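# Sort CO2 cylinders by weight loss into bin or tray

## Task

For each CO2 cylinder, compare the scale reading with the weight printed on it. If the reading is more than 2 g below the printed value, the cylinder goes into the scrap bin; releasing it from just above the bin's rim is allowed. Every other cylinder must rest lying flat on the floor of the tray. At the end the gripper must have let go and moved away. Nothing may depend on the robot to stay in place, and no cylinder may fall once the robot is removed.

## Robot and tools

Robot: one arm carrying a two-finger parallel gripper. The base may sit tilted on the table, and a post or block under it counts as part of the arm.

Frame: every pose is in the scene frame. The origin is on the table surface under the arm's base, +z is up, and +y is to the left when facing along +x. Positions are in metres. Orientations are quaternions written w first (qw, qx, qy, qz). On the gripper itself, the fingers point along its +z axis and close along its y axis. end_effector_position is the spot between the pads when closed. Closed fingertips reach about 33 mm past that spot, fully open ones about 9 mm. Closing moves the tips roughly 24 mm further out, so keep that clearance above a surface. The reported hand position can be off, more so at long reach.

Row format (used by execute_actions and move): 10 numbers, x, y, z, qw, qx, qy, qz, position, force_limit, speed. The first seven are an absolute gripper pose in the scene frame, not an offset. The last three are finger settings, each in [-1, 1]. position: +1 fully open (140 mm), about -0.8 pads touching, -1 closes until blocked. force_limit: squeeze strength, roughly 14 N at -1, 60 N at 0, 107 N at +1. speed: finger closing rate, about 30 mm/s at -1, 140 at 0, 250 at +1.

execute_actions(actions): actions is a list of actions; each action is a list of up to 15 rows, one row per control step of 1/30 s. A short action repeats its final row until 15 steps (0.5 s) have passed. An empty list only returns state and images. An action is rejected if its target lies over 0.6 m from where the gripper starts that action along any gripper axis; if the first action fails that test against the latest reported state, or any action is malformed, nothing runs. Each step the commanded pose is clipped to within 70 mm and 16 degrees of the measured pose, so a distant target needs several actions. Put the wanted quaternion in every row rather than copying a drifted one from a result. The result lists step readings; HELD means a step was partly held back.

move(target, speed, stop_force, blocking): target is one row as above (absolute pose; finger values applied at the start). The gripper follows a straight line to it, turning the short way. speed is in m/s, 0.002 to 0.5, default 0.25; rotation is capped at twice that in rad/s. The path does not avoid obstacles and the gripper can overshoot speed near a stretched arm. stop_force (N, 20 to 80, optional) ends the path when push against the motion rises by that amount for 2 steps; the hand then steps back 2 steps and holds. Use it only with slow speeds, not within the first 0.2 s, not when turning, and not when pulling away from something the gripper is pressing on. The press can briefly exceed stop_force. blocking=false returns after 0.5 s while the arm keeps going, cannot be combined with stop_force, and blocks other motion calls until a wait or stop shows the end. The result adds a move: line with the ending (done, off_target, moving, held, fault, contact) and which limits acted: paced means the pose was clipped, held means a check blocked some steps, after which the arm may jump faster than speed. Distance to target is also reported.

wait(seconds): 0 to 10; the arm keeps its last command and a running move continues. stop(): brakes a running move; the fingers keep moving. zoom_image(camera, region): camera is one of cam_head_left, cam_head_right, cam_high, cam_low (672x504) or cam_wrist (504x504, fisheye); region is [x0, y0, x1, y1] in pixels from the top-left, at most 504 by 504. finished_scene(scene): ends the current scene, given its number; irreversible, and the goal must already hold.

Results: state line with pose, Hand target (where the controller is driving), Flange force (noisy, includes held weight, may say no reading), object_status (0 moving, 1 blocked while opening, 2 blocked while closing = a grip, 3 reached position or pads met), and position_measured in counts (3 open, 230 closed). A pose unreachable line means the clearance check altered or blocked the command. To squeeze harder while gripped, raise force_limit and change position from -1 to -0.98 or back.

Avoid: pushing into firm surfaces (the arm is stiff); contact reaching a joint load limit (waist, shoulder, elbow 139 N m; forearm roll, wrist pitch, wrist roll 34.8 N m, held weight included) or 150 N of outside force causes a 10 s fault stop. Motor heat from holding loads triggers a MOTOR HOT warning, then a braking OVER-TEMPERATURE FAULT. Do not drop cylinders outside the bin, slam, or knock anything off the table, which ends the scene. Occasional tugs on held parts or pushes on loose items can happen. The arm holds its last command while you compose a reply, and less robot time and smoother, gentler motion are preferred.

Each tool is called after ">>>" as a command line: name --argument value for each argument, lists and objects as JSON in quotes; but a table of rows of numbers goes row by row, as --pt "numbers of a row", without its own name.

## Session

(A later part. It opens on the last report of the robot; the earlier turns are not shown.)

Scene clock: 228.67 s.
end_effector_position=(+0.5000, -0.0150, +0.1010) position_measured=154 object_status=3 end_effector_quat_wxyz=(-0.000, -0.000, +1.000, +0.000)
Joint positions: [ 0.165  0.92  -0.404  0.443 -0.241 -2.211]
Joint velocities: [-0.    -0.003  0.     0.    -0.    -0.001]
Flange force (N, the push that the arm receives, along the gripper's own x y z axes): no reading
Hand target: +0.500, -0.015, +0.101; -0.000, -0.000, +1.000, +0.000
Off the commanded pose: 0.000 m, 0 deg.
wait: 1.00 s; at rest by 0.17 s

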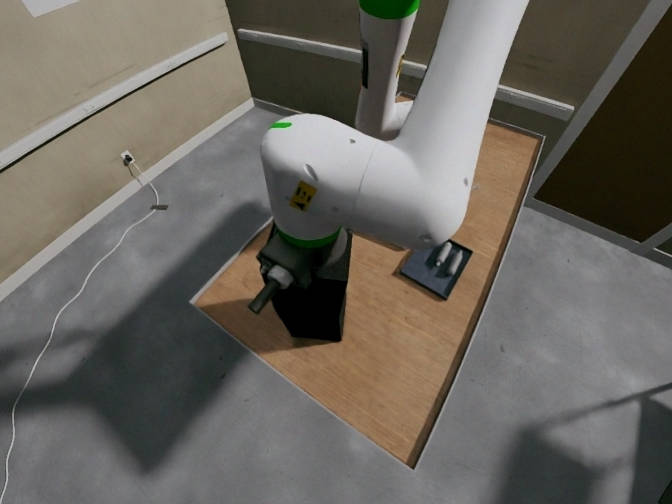

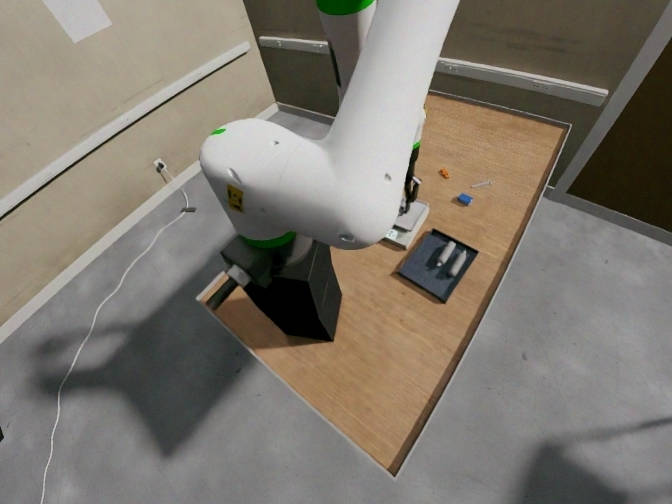

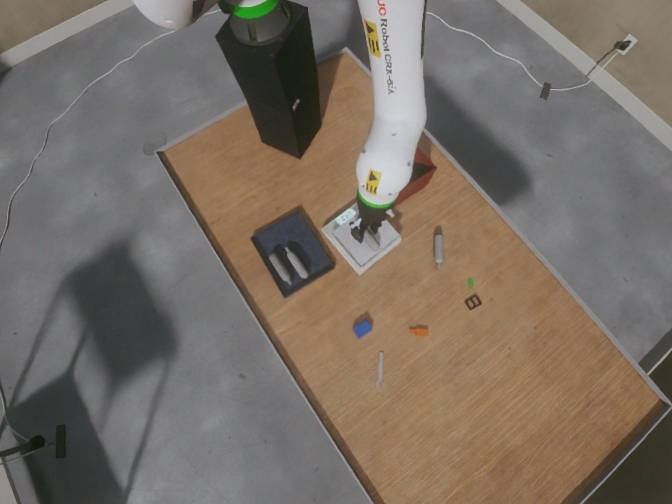

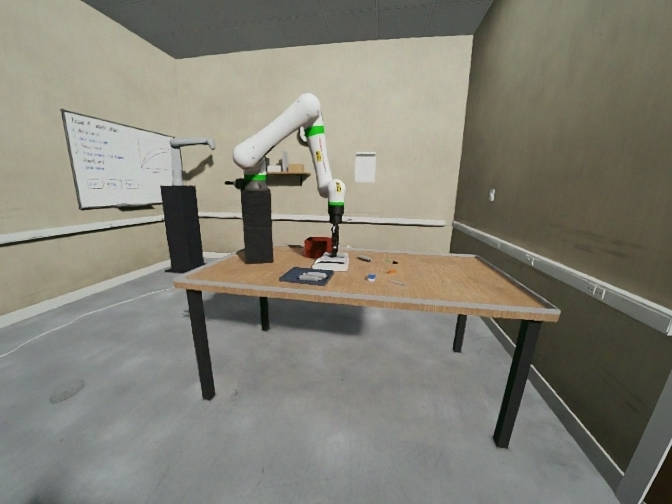

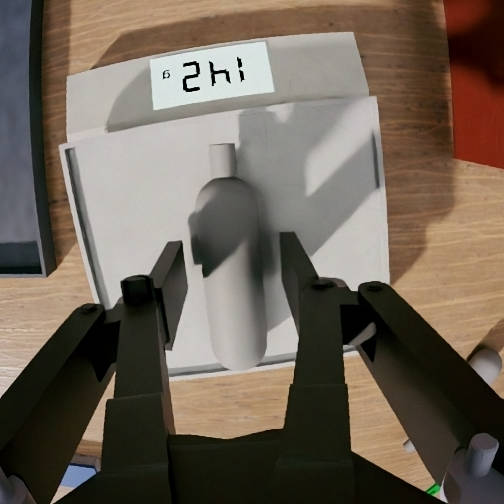

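>>> move --target '[0.5,-0.015,0.101,0,0,1,0,-1,0,0]'

>>> move --target '[0.5,-0.03,0.14,0,0,1,0,-1,0,0]'

>>> move --target '[0.422,-0.19,0.13,0,0,1,0,-1,0,0]'

>>> move --target '[0.422,-0.19,0.075,0,0,1,0,-1,0,0]' --speed 0.08

Scene clock: 234.20 s.
end_effector_position=(+0.5000, -0.0150, +0.1010) position_measured=189 object_status=2 end_effector_quat_wxyz=(+0.000, -0.000, +1.000, +0.000)
Joint positions: [ 0.165  0.92  -0.404  0.443 -0.241 -2.211]
Joint velocities: [ 0.    -0.002 -0.     0.    -0.    -0.001]
Flange force (N, the push that the arm receives, along the gripper's own x y z axes): no reading
Hand target: +0.500, -0.015, +0.101; +0.000, +0.000, +1.000, -0.000
Off the commanded pose: 0.000 m, 0 deg.
move: done

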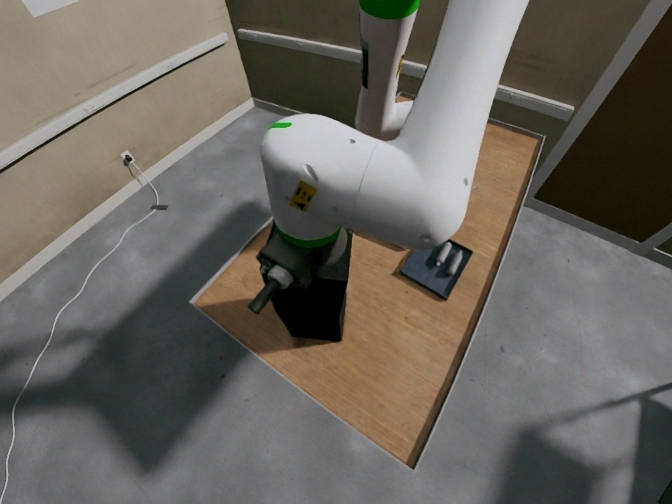

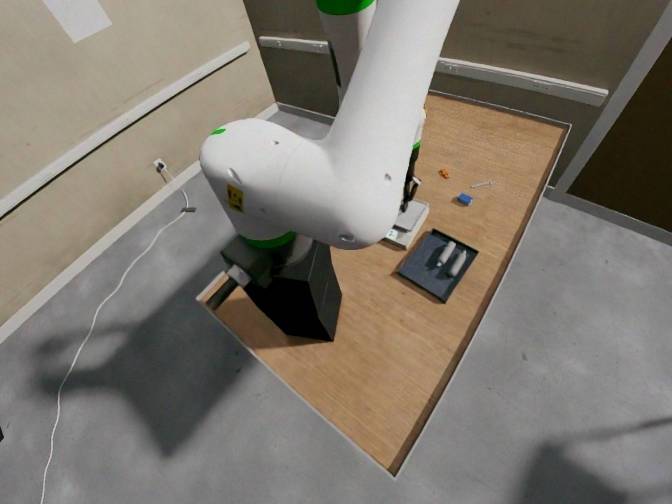

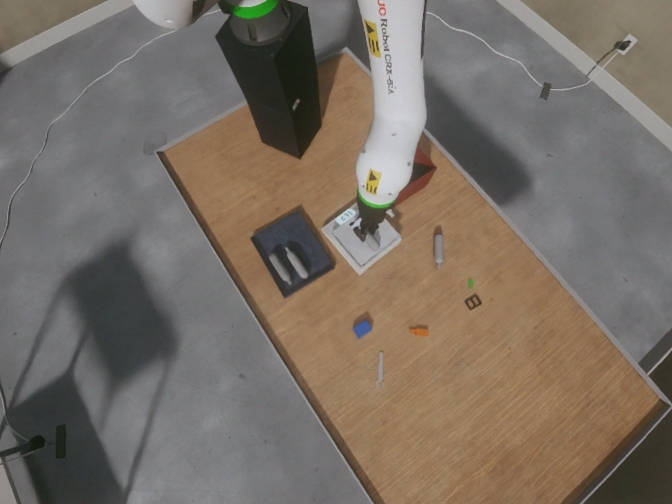

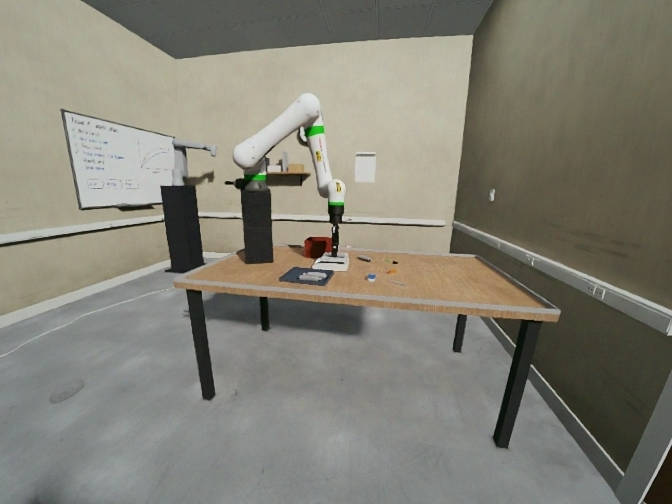

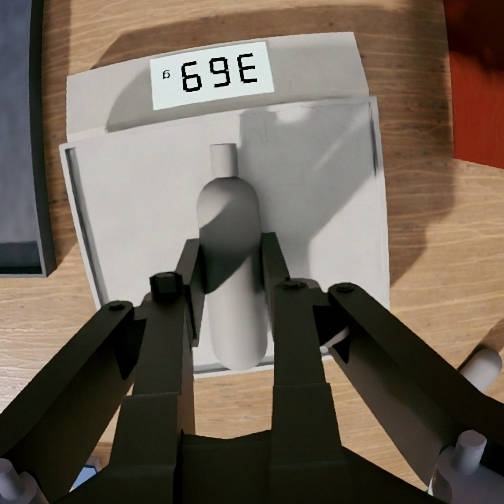

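Scene clock: 234.97 s.
end_effector_position=(+0.5000, -0.0299, +0.1399) position_measured=189 object_status=2 end_effector_quat_wxyz=(-0.000, -0.000, +1.000, +0.000)
Joint positions: [ 0.154  0.827 -0.409  0.328 -0.321 -2.082]
Joint velocities: [-0.     0.002  0.003 -0.006 -0.004  0.007]
Flange force (N, the push that the arm receives, along the gripper's own x y z axes): [4.7 0.8 -1.4]
Hand target: +0.500, -0.030, +0.140; -0.000, -0.000, +1.000, +0.000
Off the commanded pose: 0.000 m, 0 deg.
move: done

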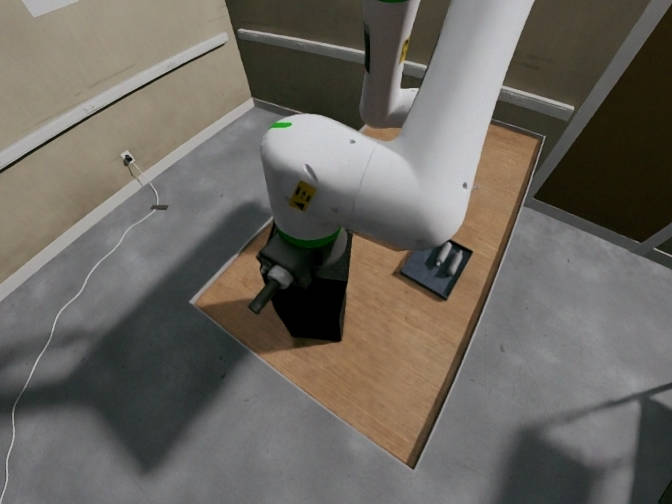

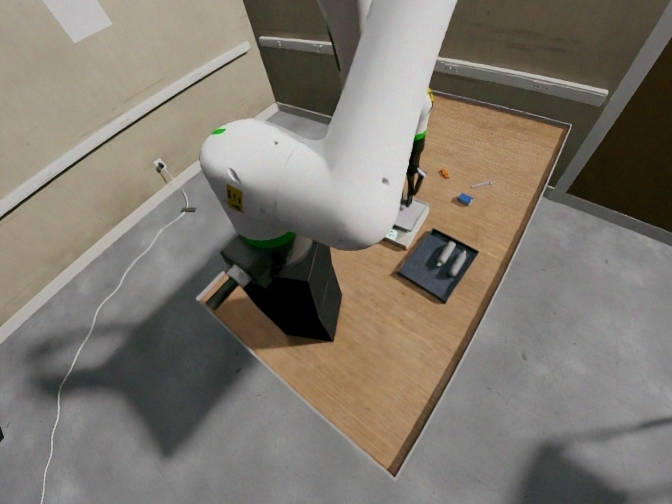

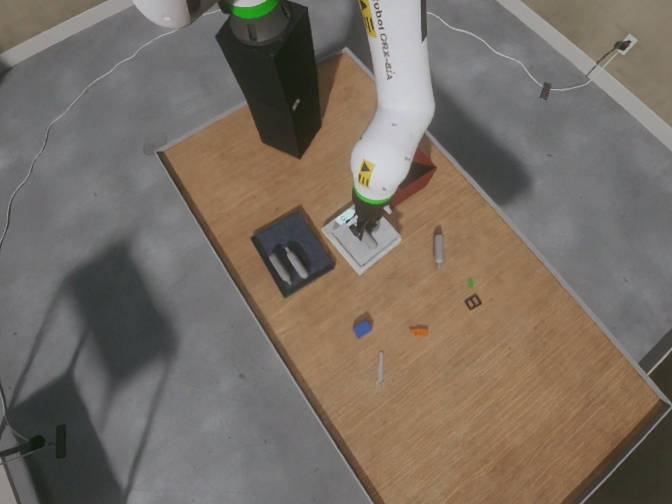

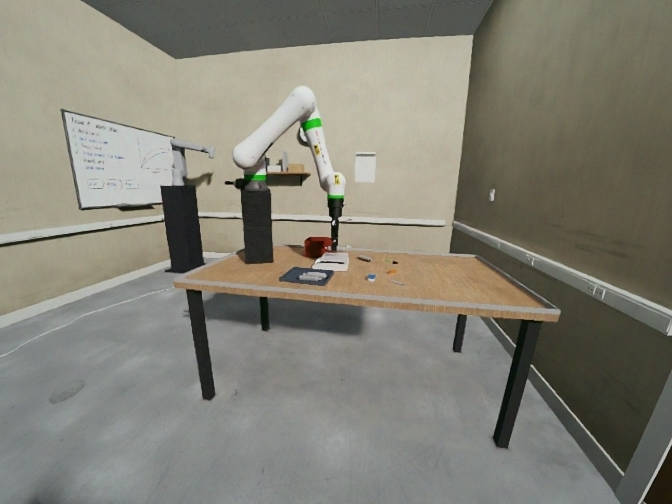

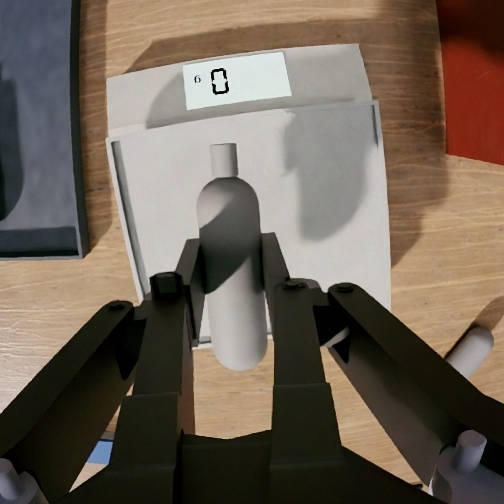

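Scene clock: 236.13 s.
end_effector_position=(+0.4222, -0.1893, +0.1301) position_measured=189 object_status=2 end_effector_quat_wxyz=(+0.000, -0.000, +1.000, +0.001)
Joint positions: [-0.205  0.779 -0.562  0.47  -0.187 -1.872]
Joint velocities: [-0.    -0.     0.004 -0.012  0.001  0.009]
Flange force (N, the push that the arm receives, along the gripper's own x y z axes): no reading
Hand target: +0.422, -0.189, +0.130; +0.000, +0.000, +1.000, +0.001
Off the commanded pose: 0.001 m, 0 deg.
move: done

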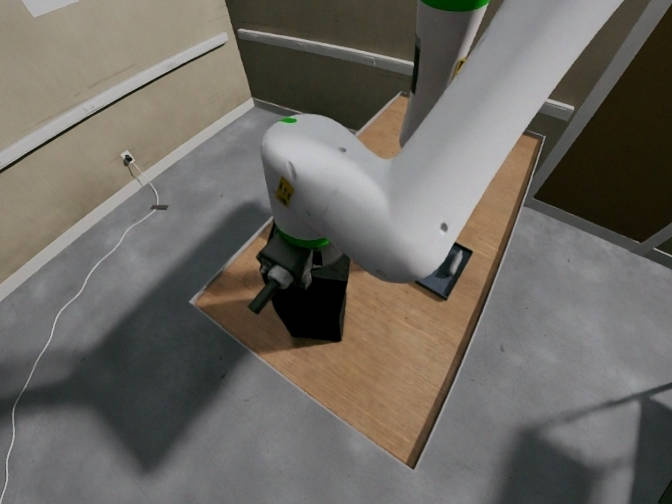

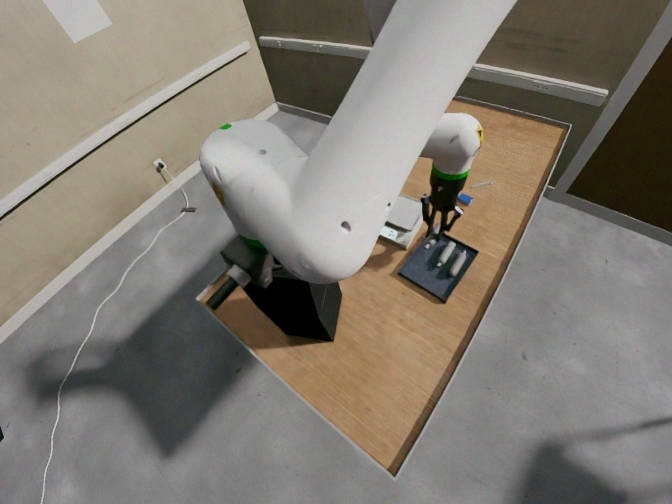

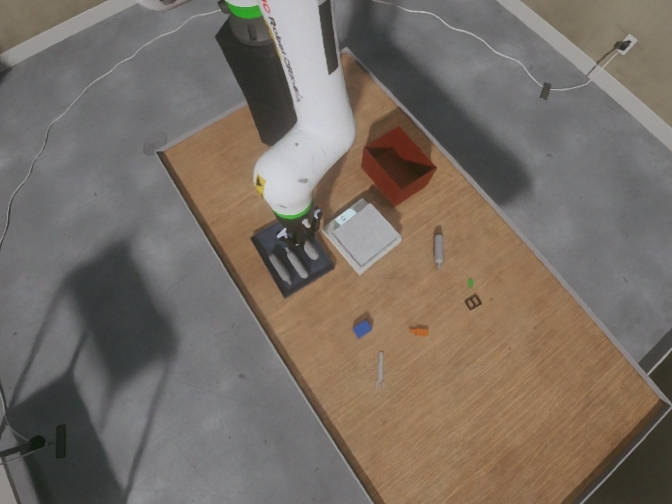

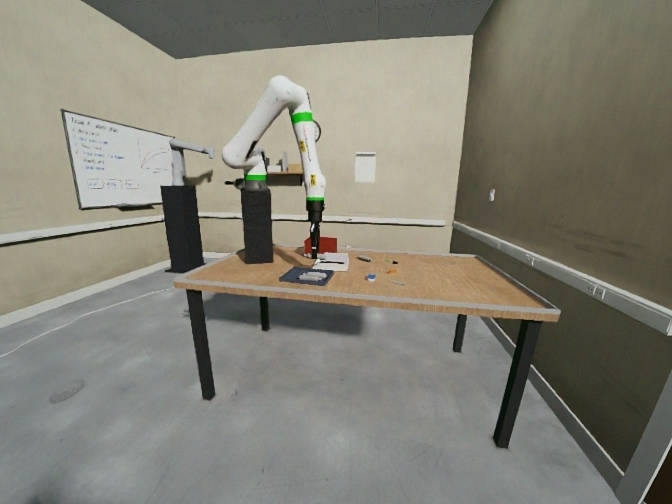

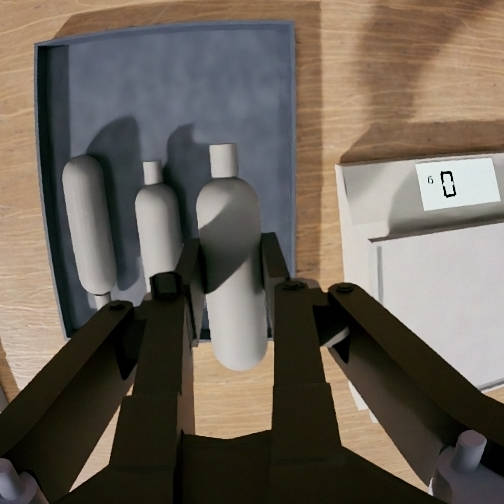

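Scene clock: 237.13 s.
end_effector_position=(+0.4223, -0.1902, +0.0753) position_measured=189 object_status=2 end_effector_quat_wxyz=(-0.008, -0.000, +1.000, +0.011)
Joint positions: [-0.254  0.919 -0.515  0.622 -0.109 -1.981]
Joint velocities: [-0.     0.001  0.002 -0.012  0.001  0.009]
Flange force (N, the push that the arm receives, along the gripper's own x y z axes): no reading
Hand target: +0.422, -0.190, +0.075; -0.008, +0.000, +1.000, +0.011
Off the commanded pose: 0.000 m, 2 deg.
move: done

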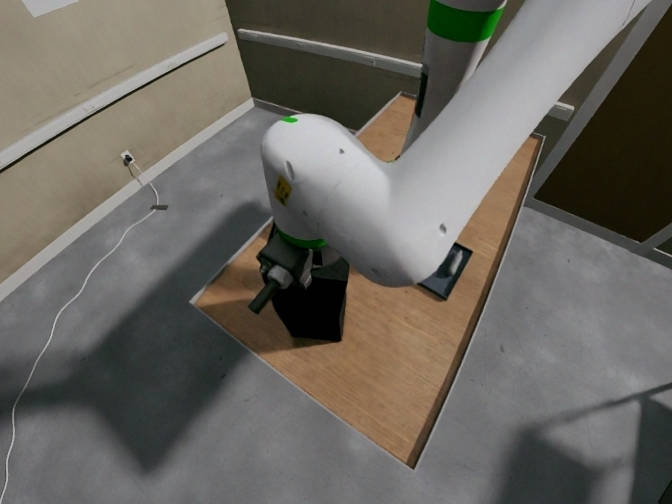

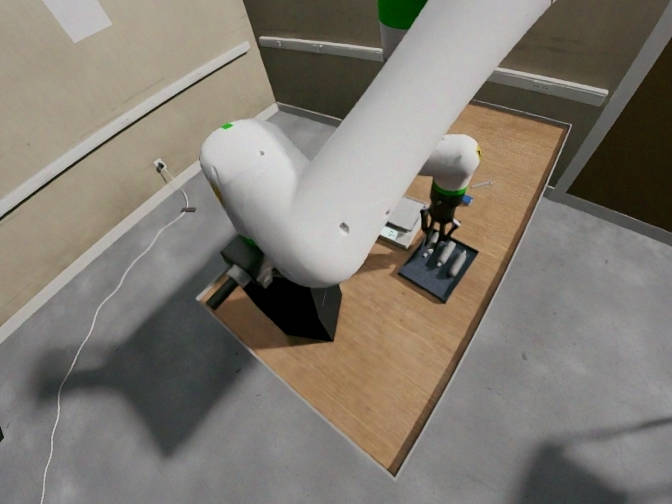

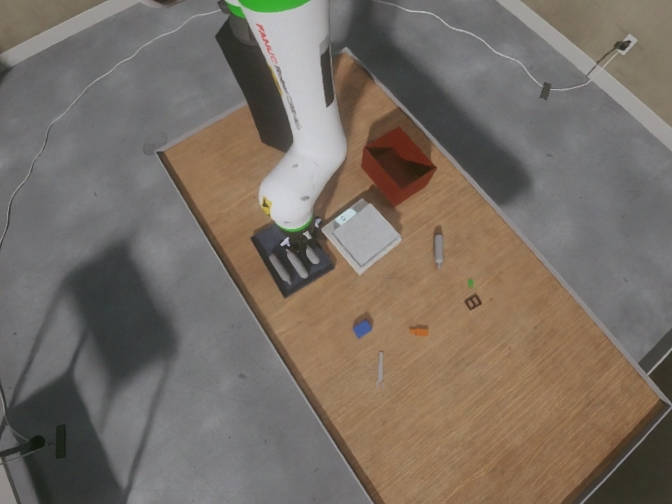

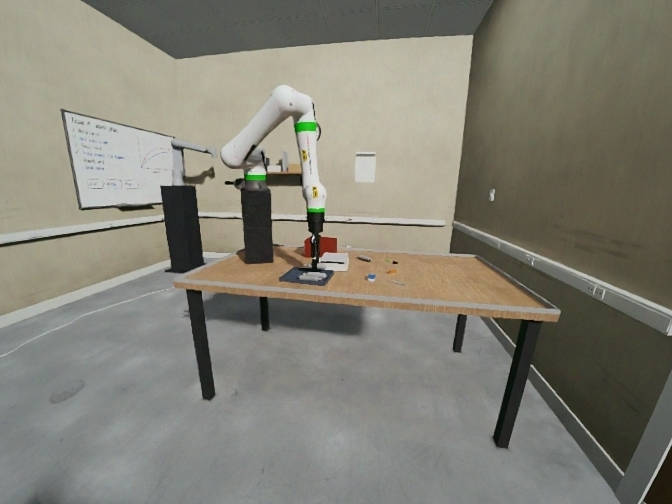

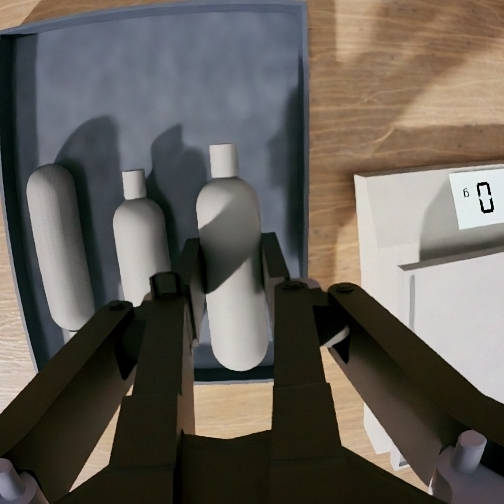

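>>> move --target '[0.433,-0.188,0.045,0,0,1,0,-1,0,0]' --speed 0.04

>>> move --target '[0.433,-0.188,0.045,0,0,1,0,-0.4,0,0]'

>>> move --target '[0.44,-0.188,0.14,0,0,1,0,-0.4,0,0]' --speed 0.15

>>> move --target '[0.65,0.18,0.12,0,0.301,0.954,0,0,0,0]' --speed 0.35

Scene clock: 242.27 s.
end_effector_position=(+0.4333, -0.1881, +0.0452) position_measured=189 object_status=2 end_effector_quat_wxyz=(-0.010, +0.000, +1.000, +0.014)
Joint positions: [-0.249  1.003 -0.437  0.588 -0.106 -1.952]
Joint velocities: [ 0.007  0.002  0.012 -0.051 -0.008  0.044]
Flange force (N, the push that the arm receives, along the gripper's own x y z axes): no reading
Hand target: +0.433, -0.188, +0.045; -0.010, +0.000, +1.000, +0.014
Off the commanded pose: 0.000 m, 2 deg.
move: done

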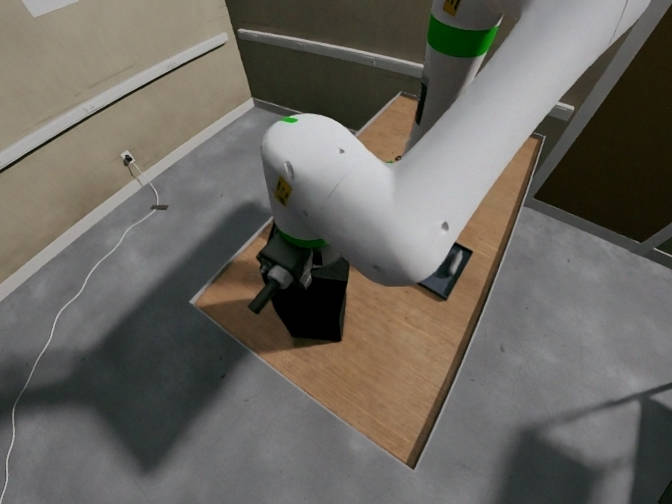

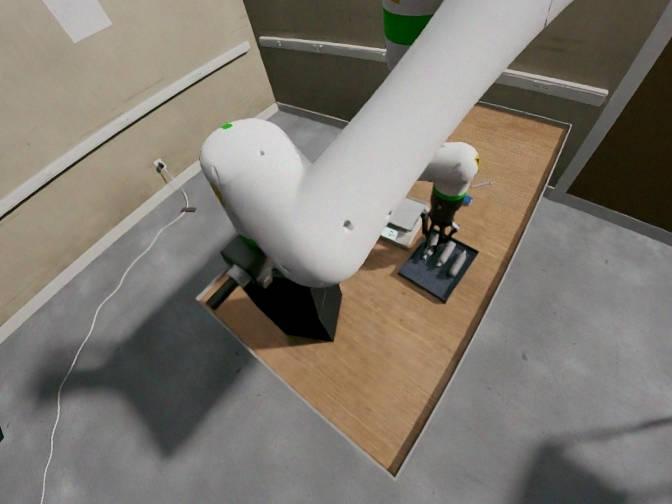

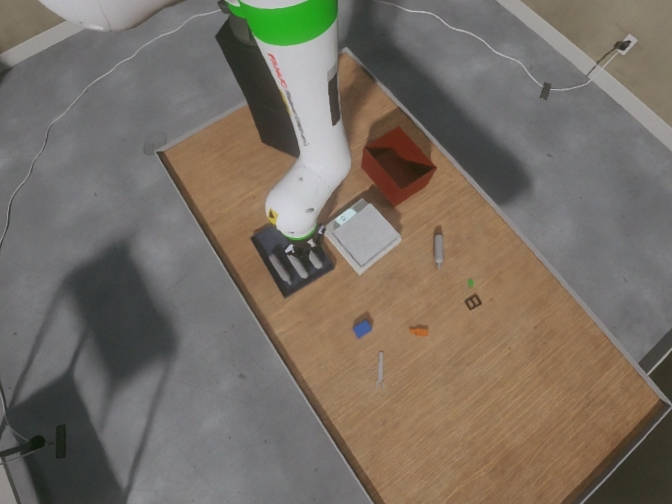

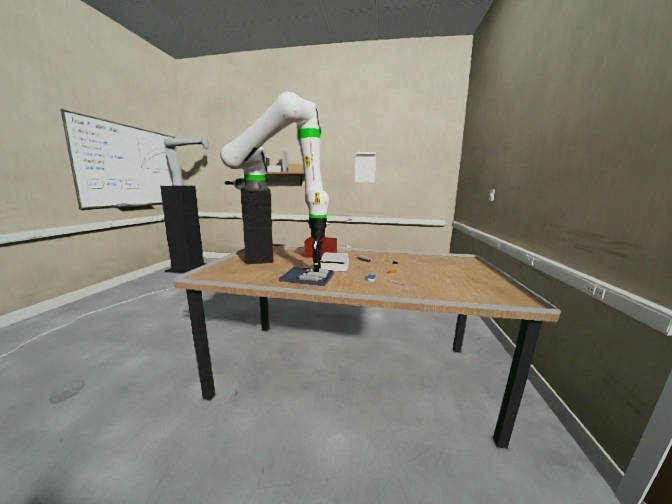

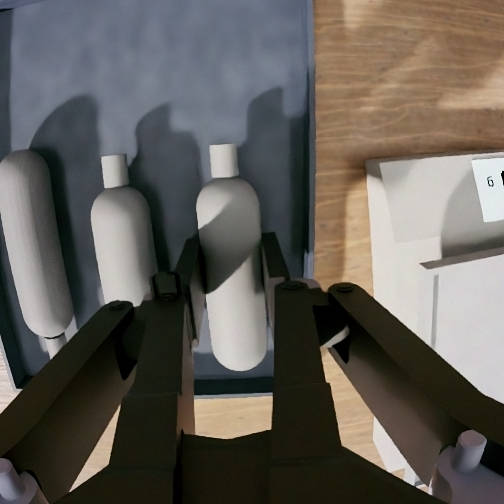

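Scene clock: 242.97 s.
end_effector_position=(+0.4333, -0.1882, +0.0452) position_measured=179 object_status=3 end_effector_quat_wxyz=(-0.009, +0.000, +1.000, +0.014)
Joint positions: [-0.246  1.003 -0.434  0.571 -0.108 -1.938]
Joint velocities: [ 0.002  0.     0.004 -0.017 -0.001  0.015]
Flange force (N, the push that the arm receives, along the gripper's own x y z axes): no reading
Hand target: +0.433, -0.188, +0.045; -0.009, +0.000, +1.000, +0.014
Off the commanded pose: 0.000 m, 2 deg.
move: done

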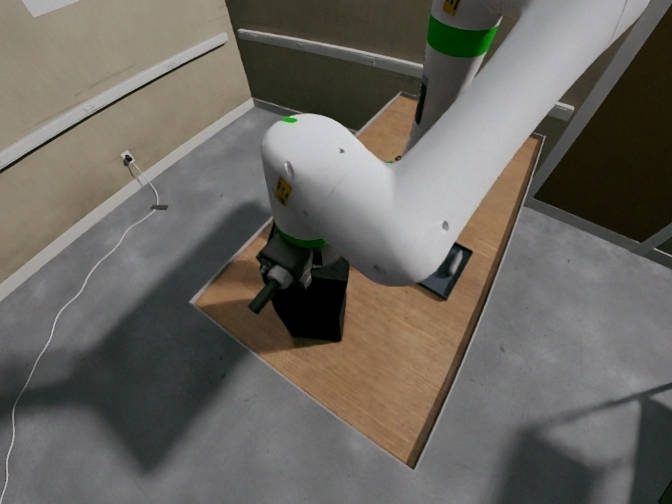

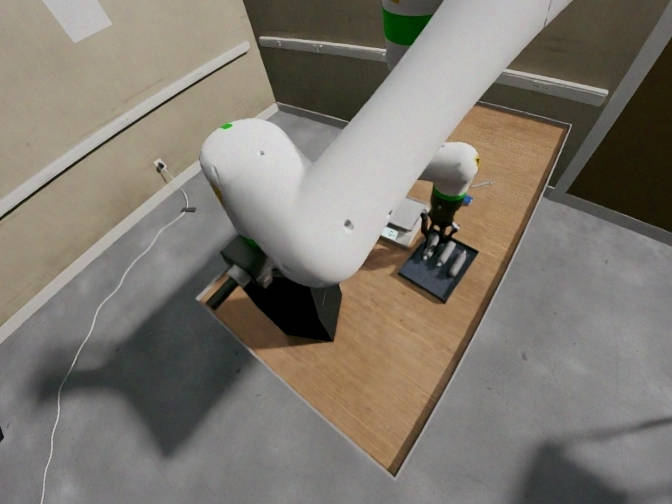

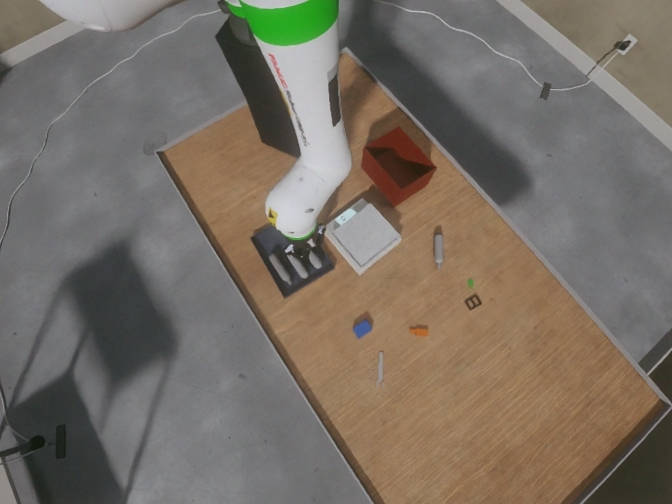

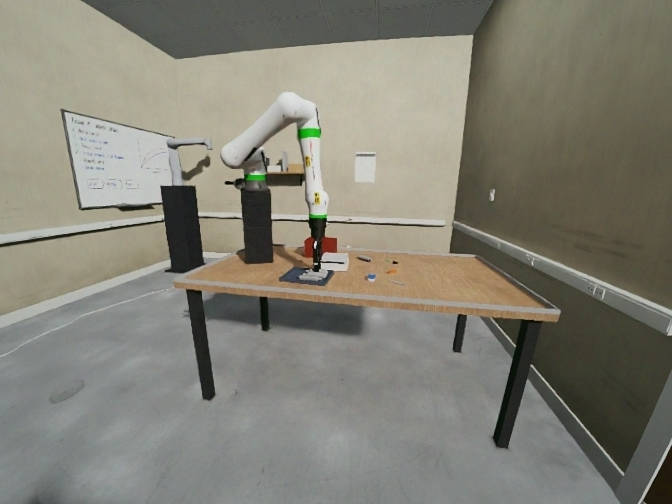

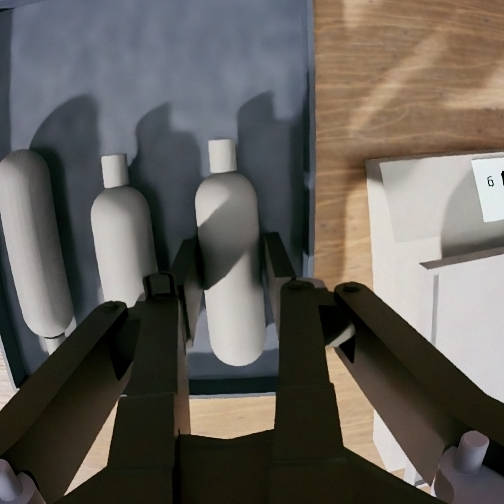

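Scene clock: 244.03 s.
end_effector_position=(+0.4402, -0.1879, +0.1399) position_measured=179 object_status=3 end_effector_quat_wxyz=(+0.000, -0.000, +1.000, -0.000)
Joint positions: [-0.179  0.772 -0.495  0.35  -0.258 -1.774]
Joint velocities: [-0.     0.005  0.028 -0.071 -0.026  0.07 ]
Flange force (N, the push that the arm receives, along the gripper's own x y z axes): [2.8 1.5 -3.4]
Hand target: +0.440, -0.188, +0.140; -0.000, +0.000, +1.000, -0.000
Off the commanded pose: 0.000 m, 0 deg.
move: done

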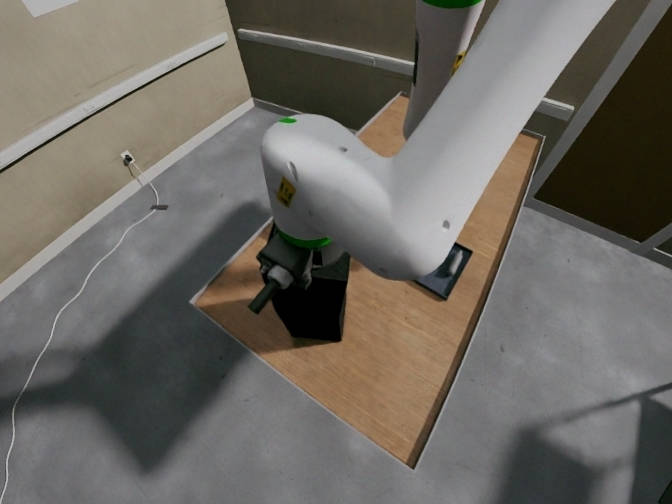

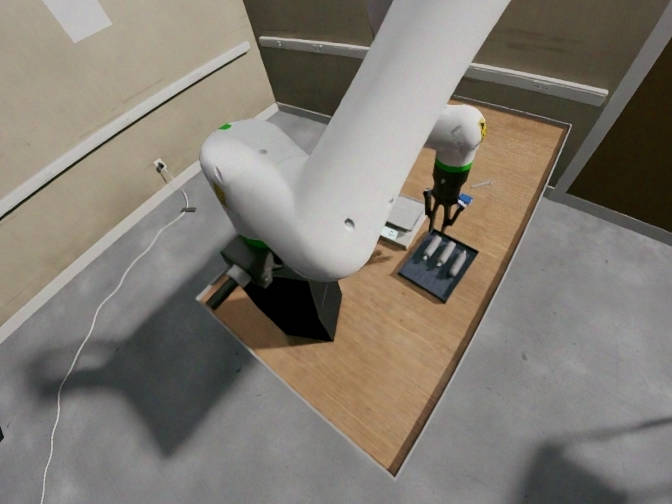

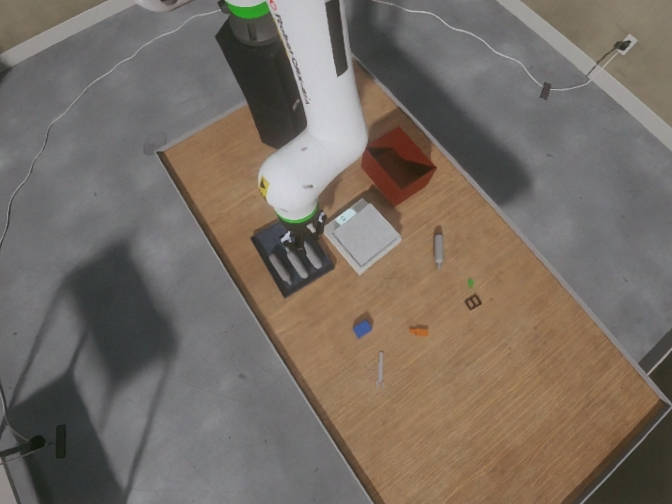

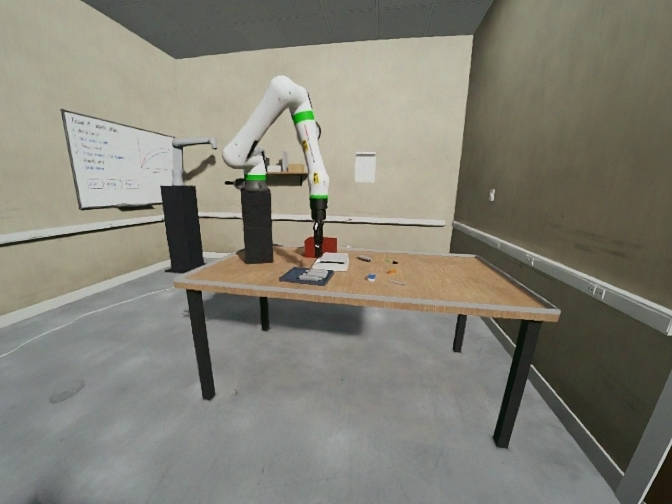

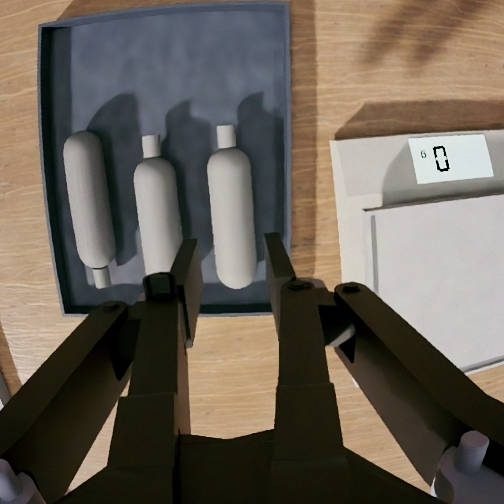

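Scene clock: 245.80 s.
end_effector_position=(+0.6498, +0.1792, +0.1194) position_measured=129 object_status=3 end_effector_quat_wxyz=(+0.000, +0.301, +0.954, -0.001)
Joint positions: [ 0.42   1.139  0.253  0.17  -0.691 -2.779]
Joint velocities: [-0.001  0.002  0.003 -0.001 -0.002  0.004]
Flange force (N, the push that the arm receives, along the gripper's own x y z axes): [3.4 -4.4 -3.3]
Hand target: +0.650, +0.179, +0.119; +0.000, +0.301, +0.954, -0.001
Off the commanded pose: 0.001 m, 0 deg.
move: done

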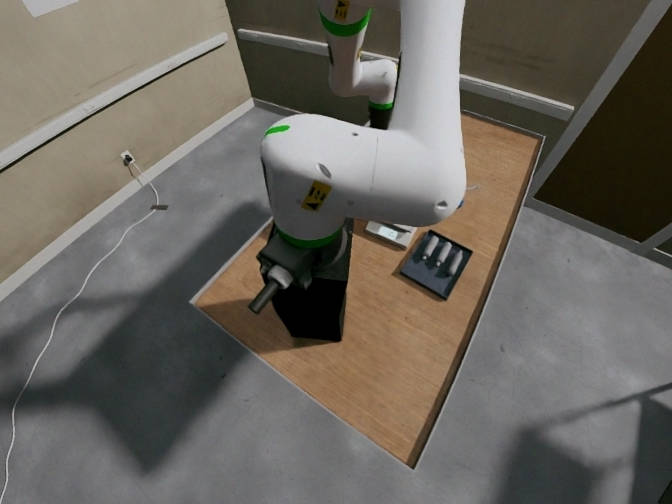

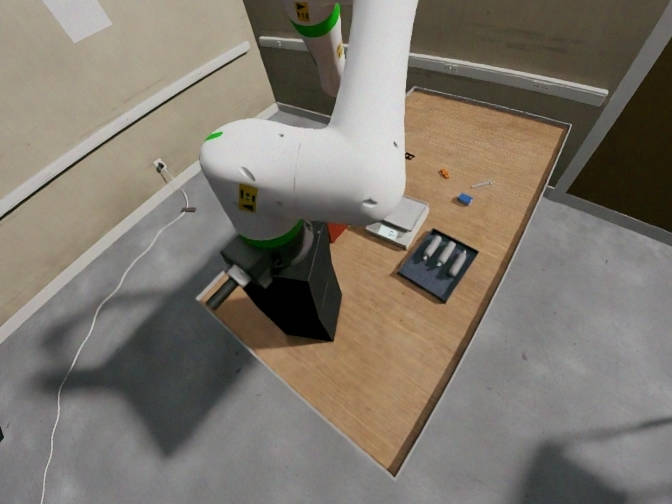

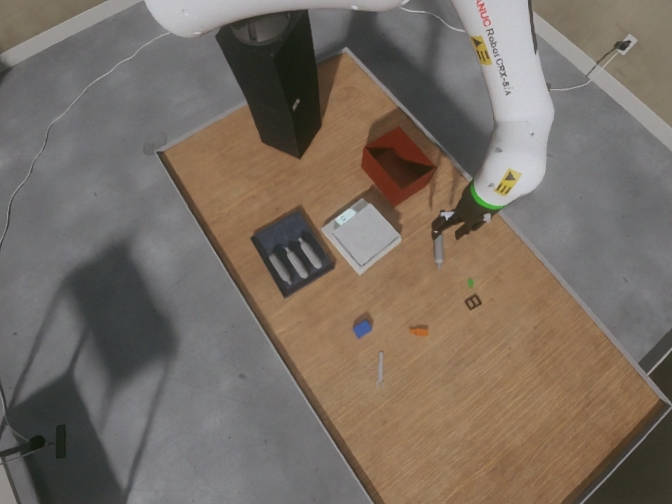

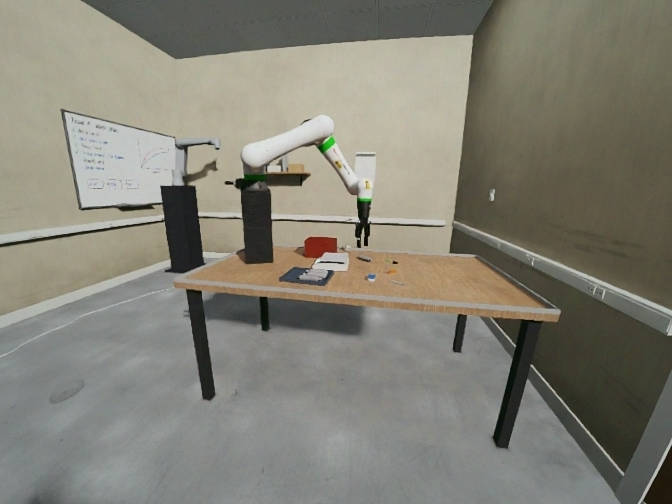

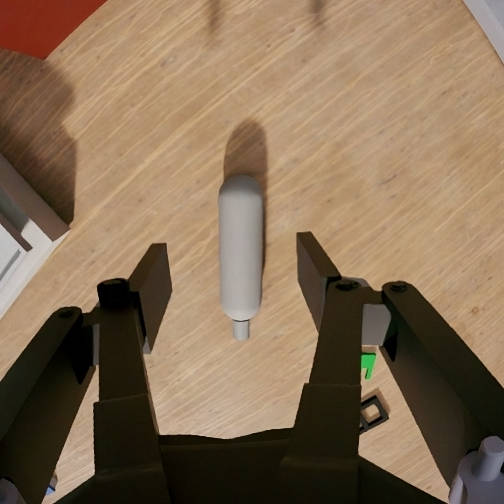

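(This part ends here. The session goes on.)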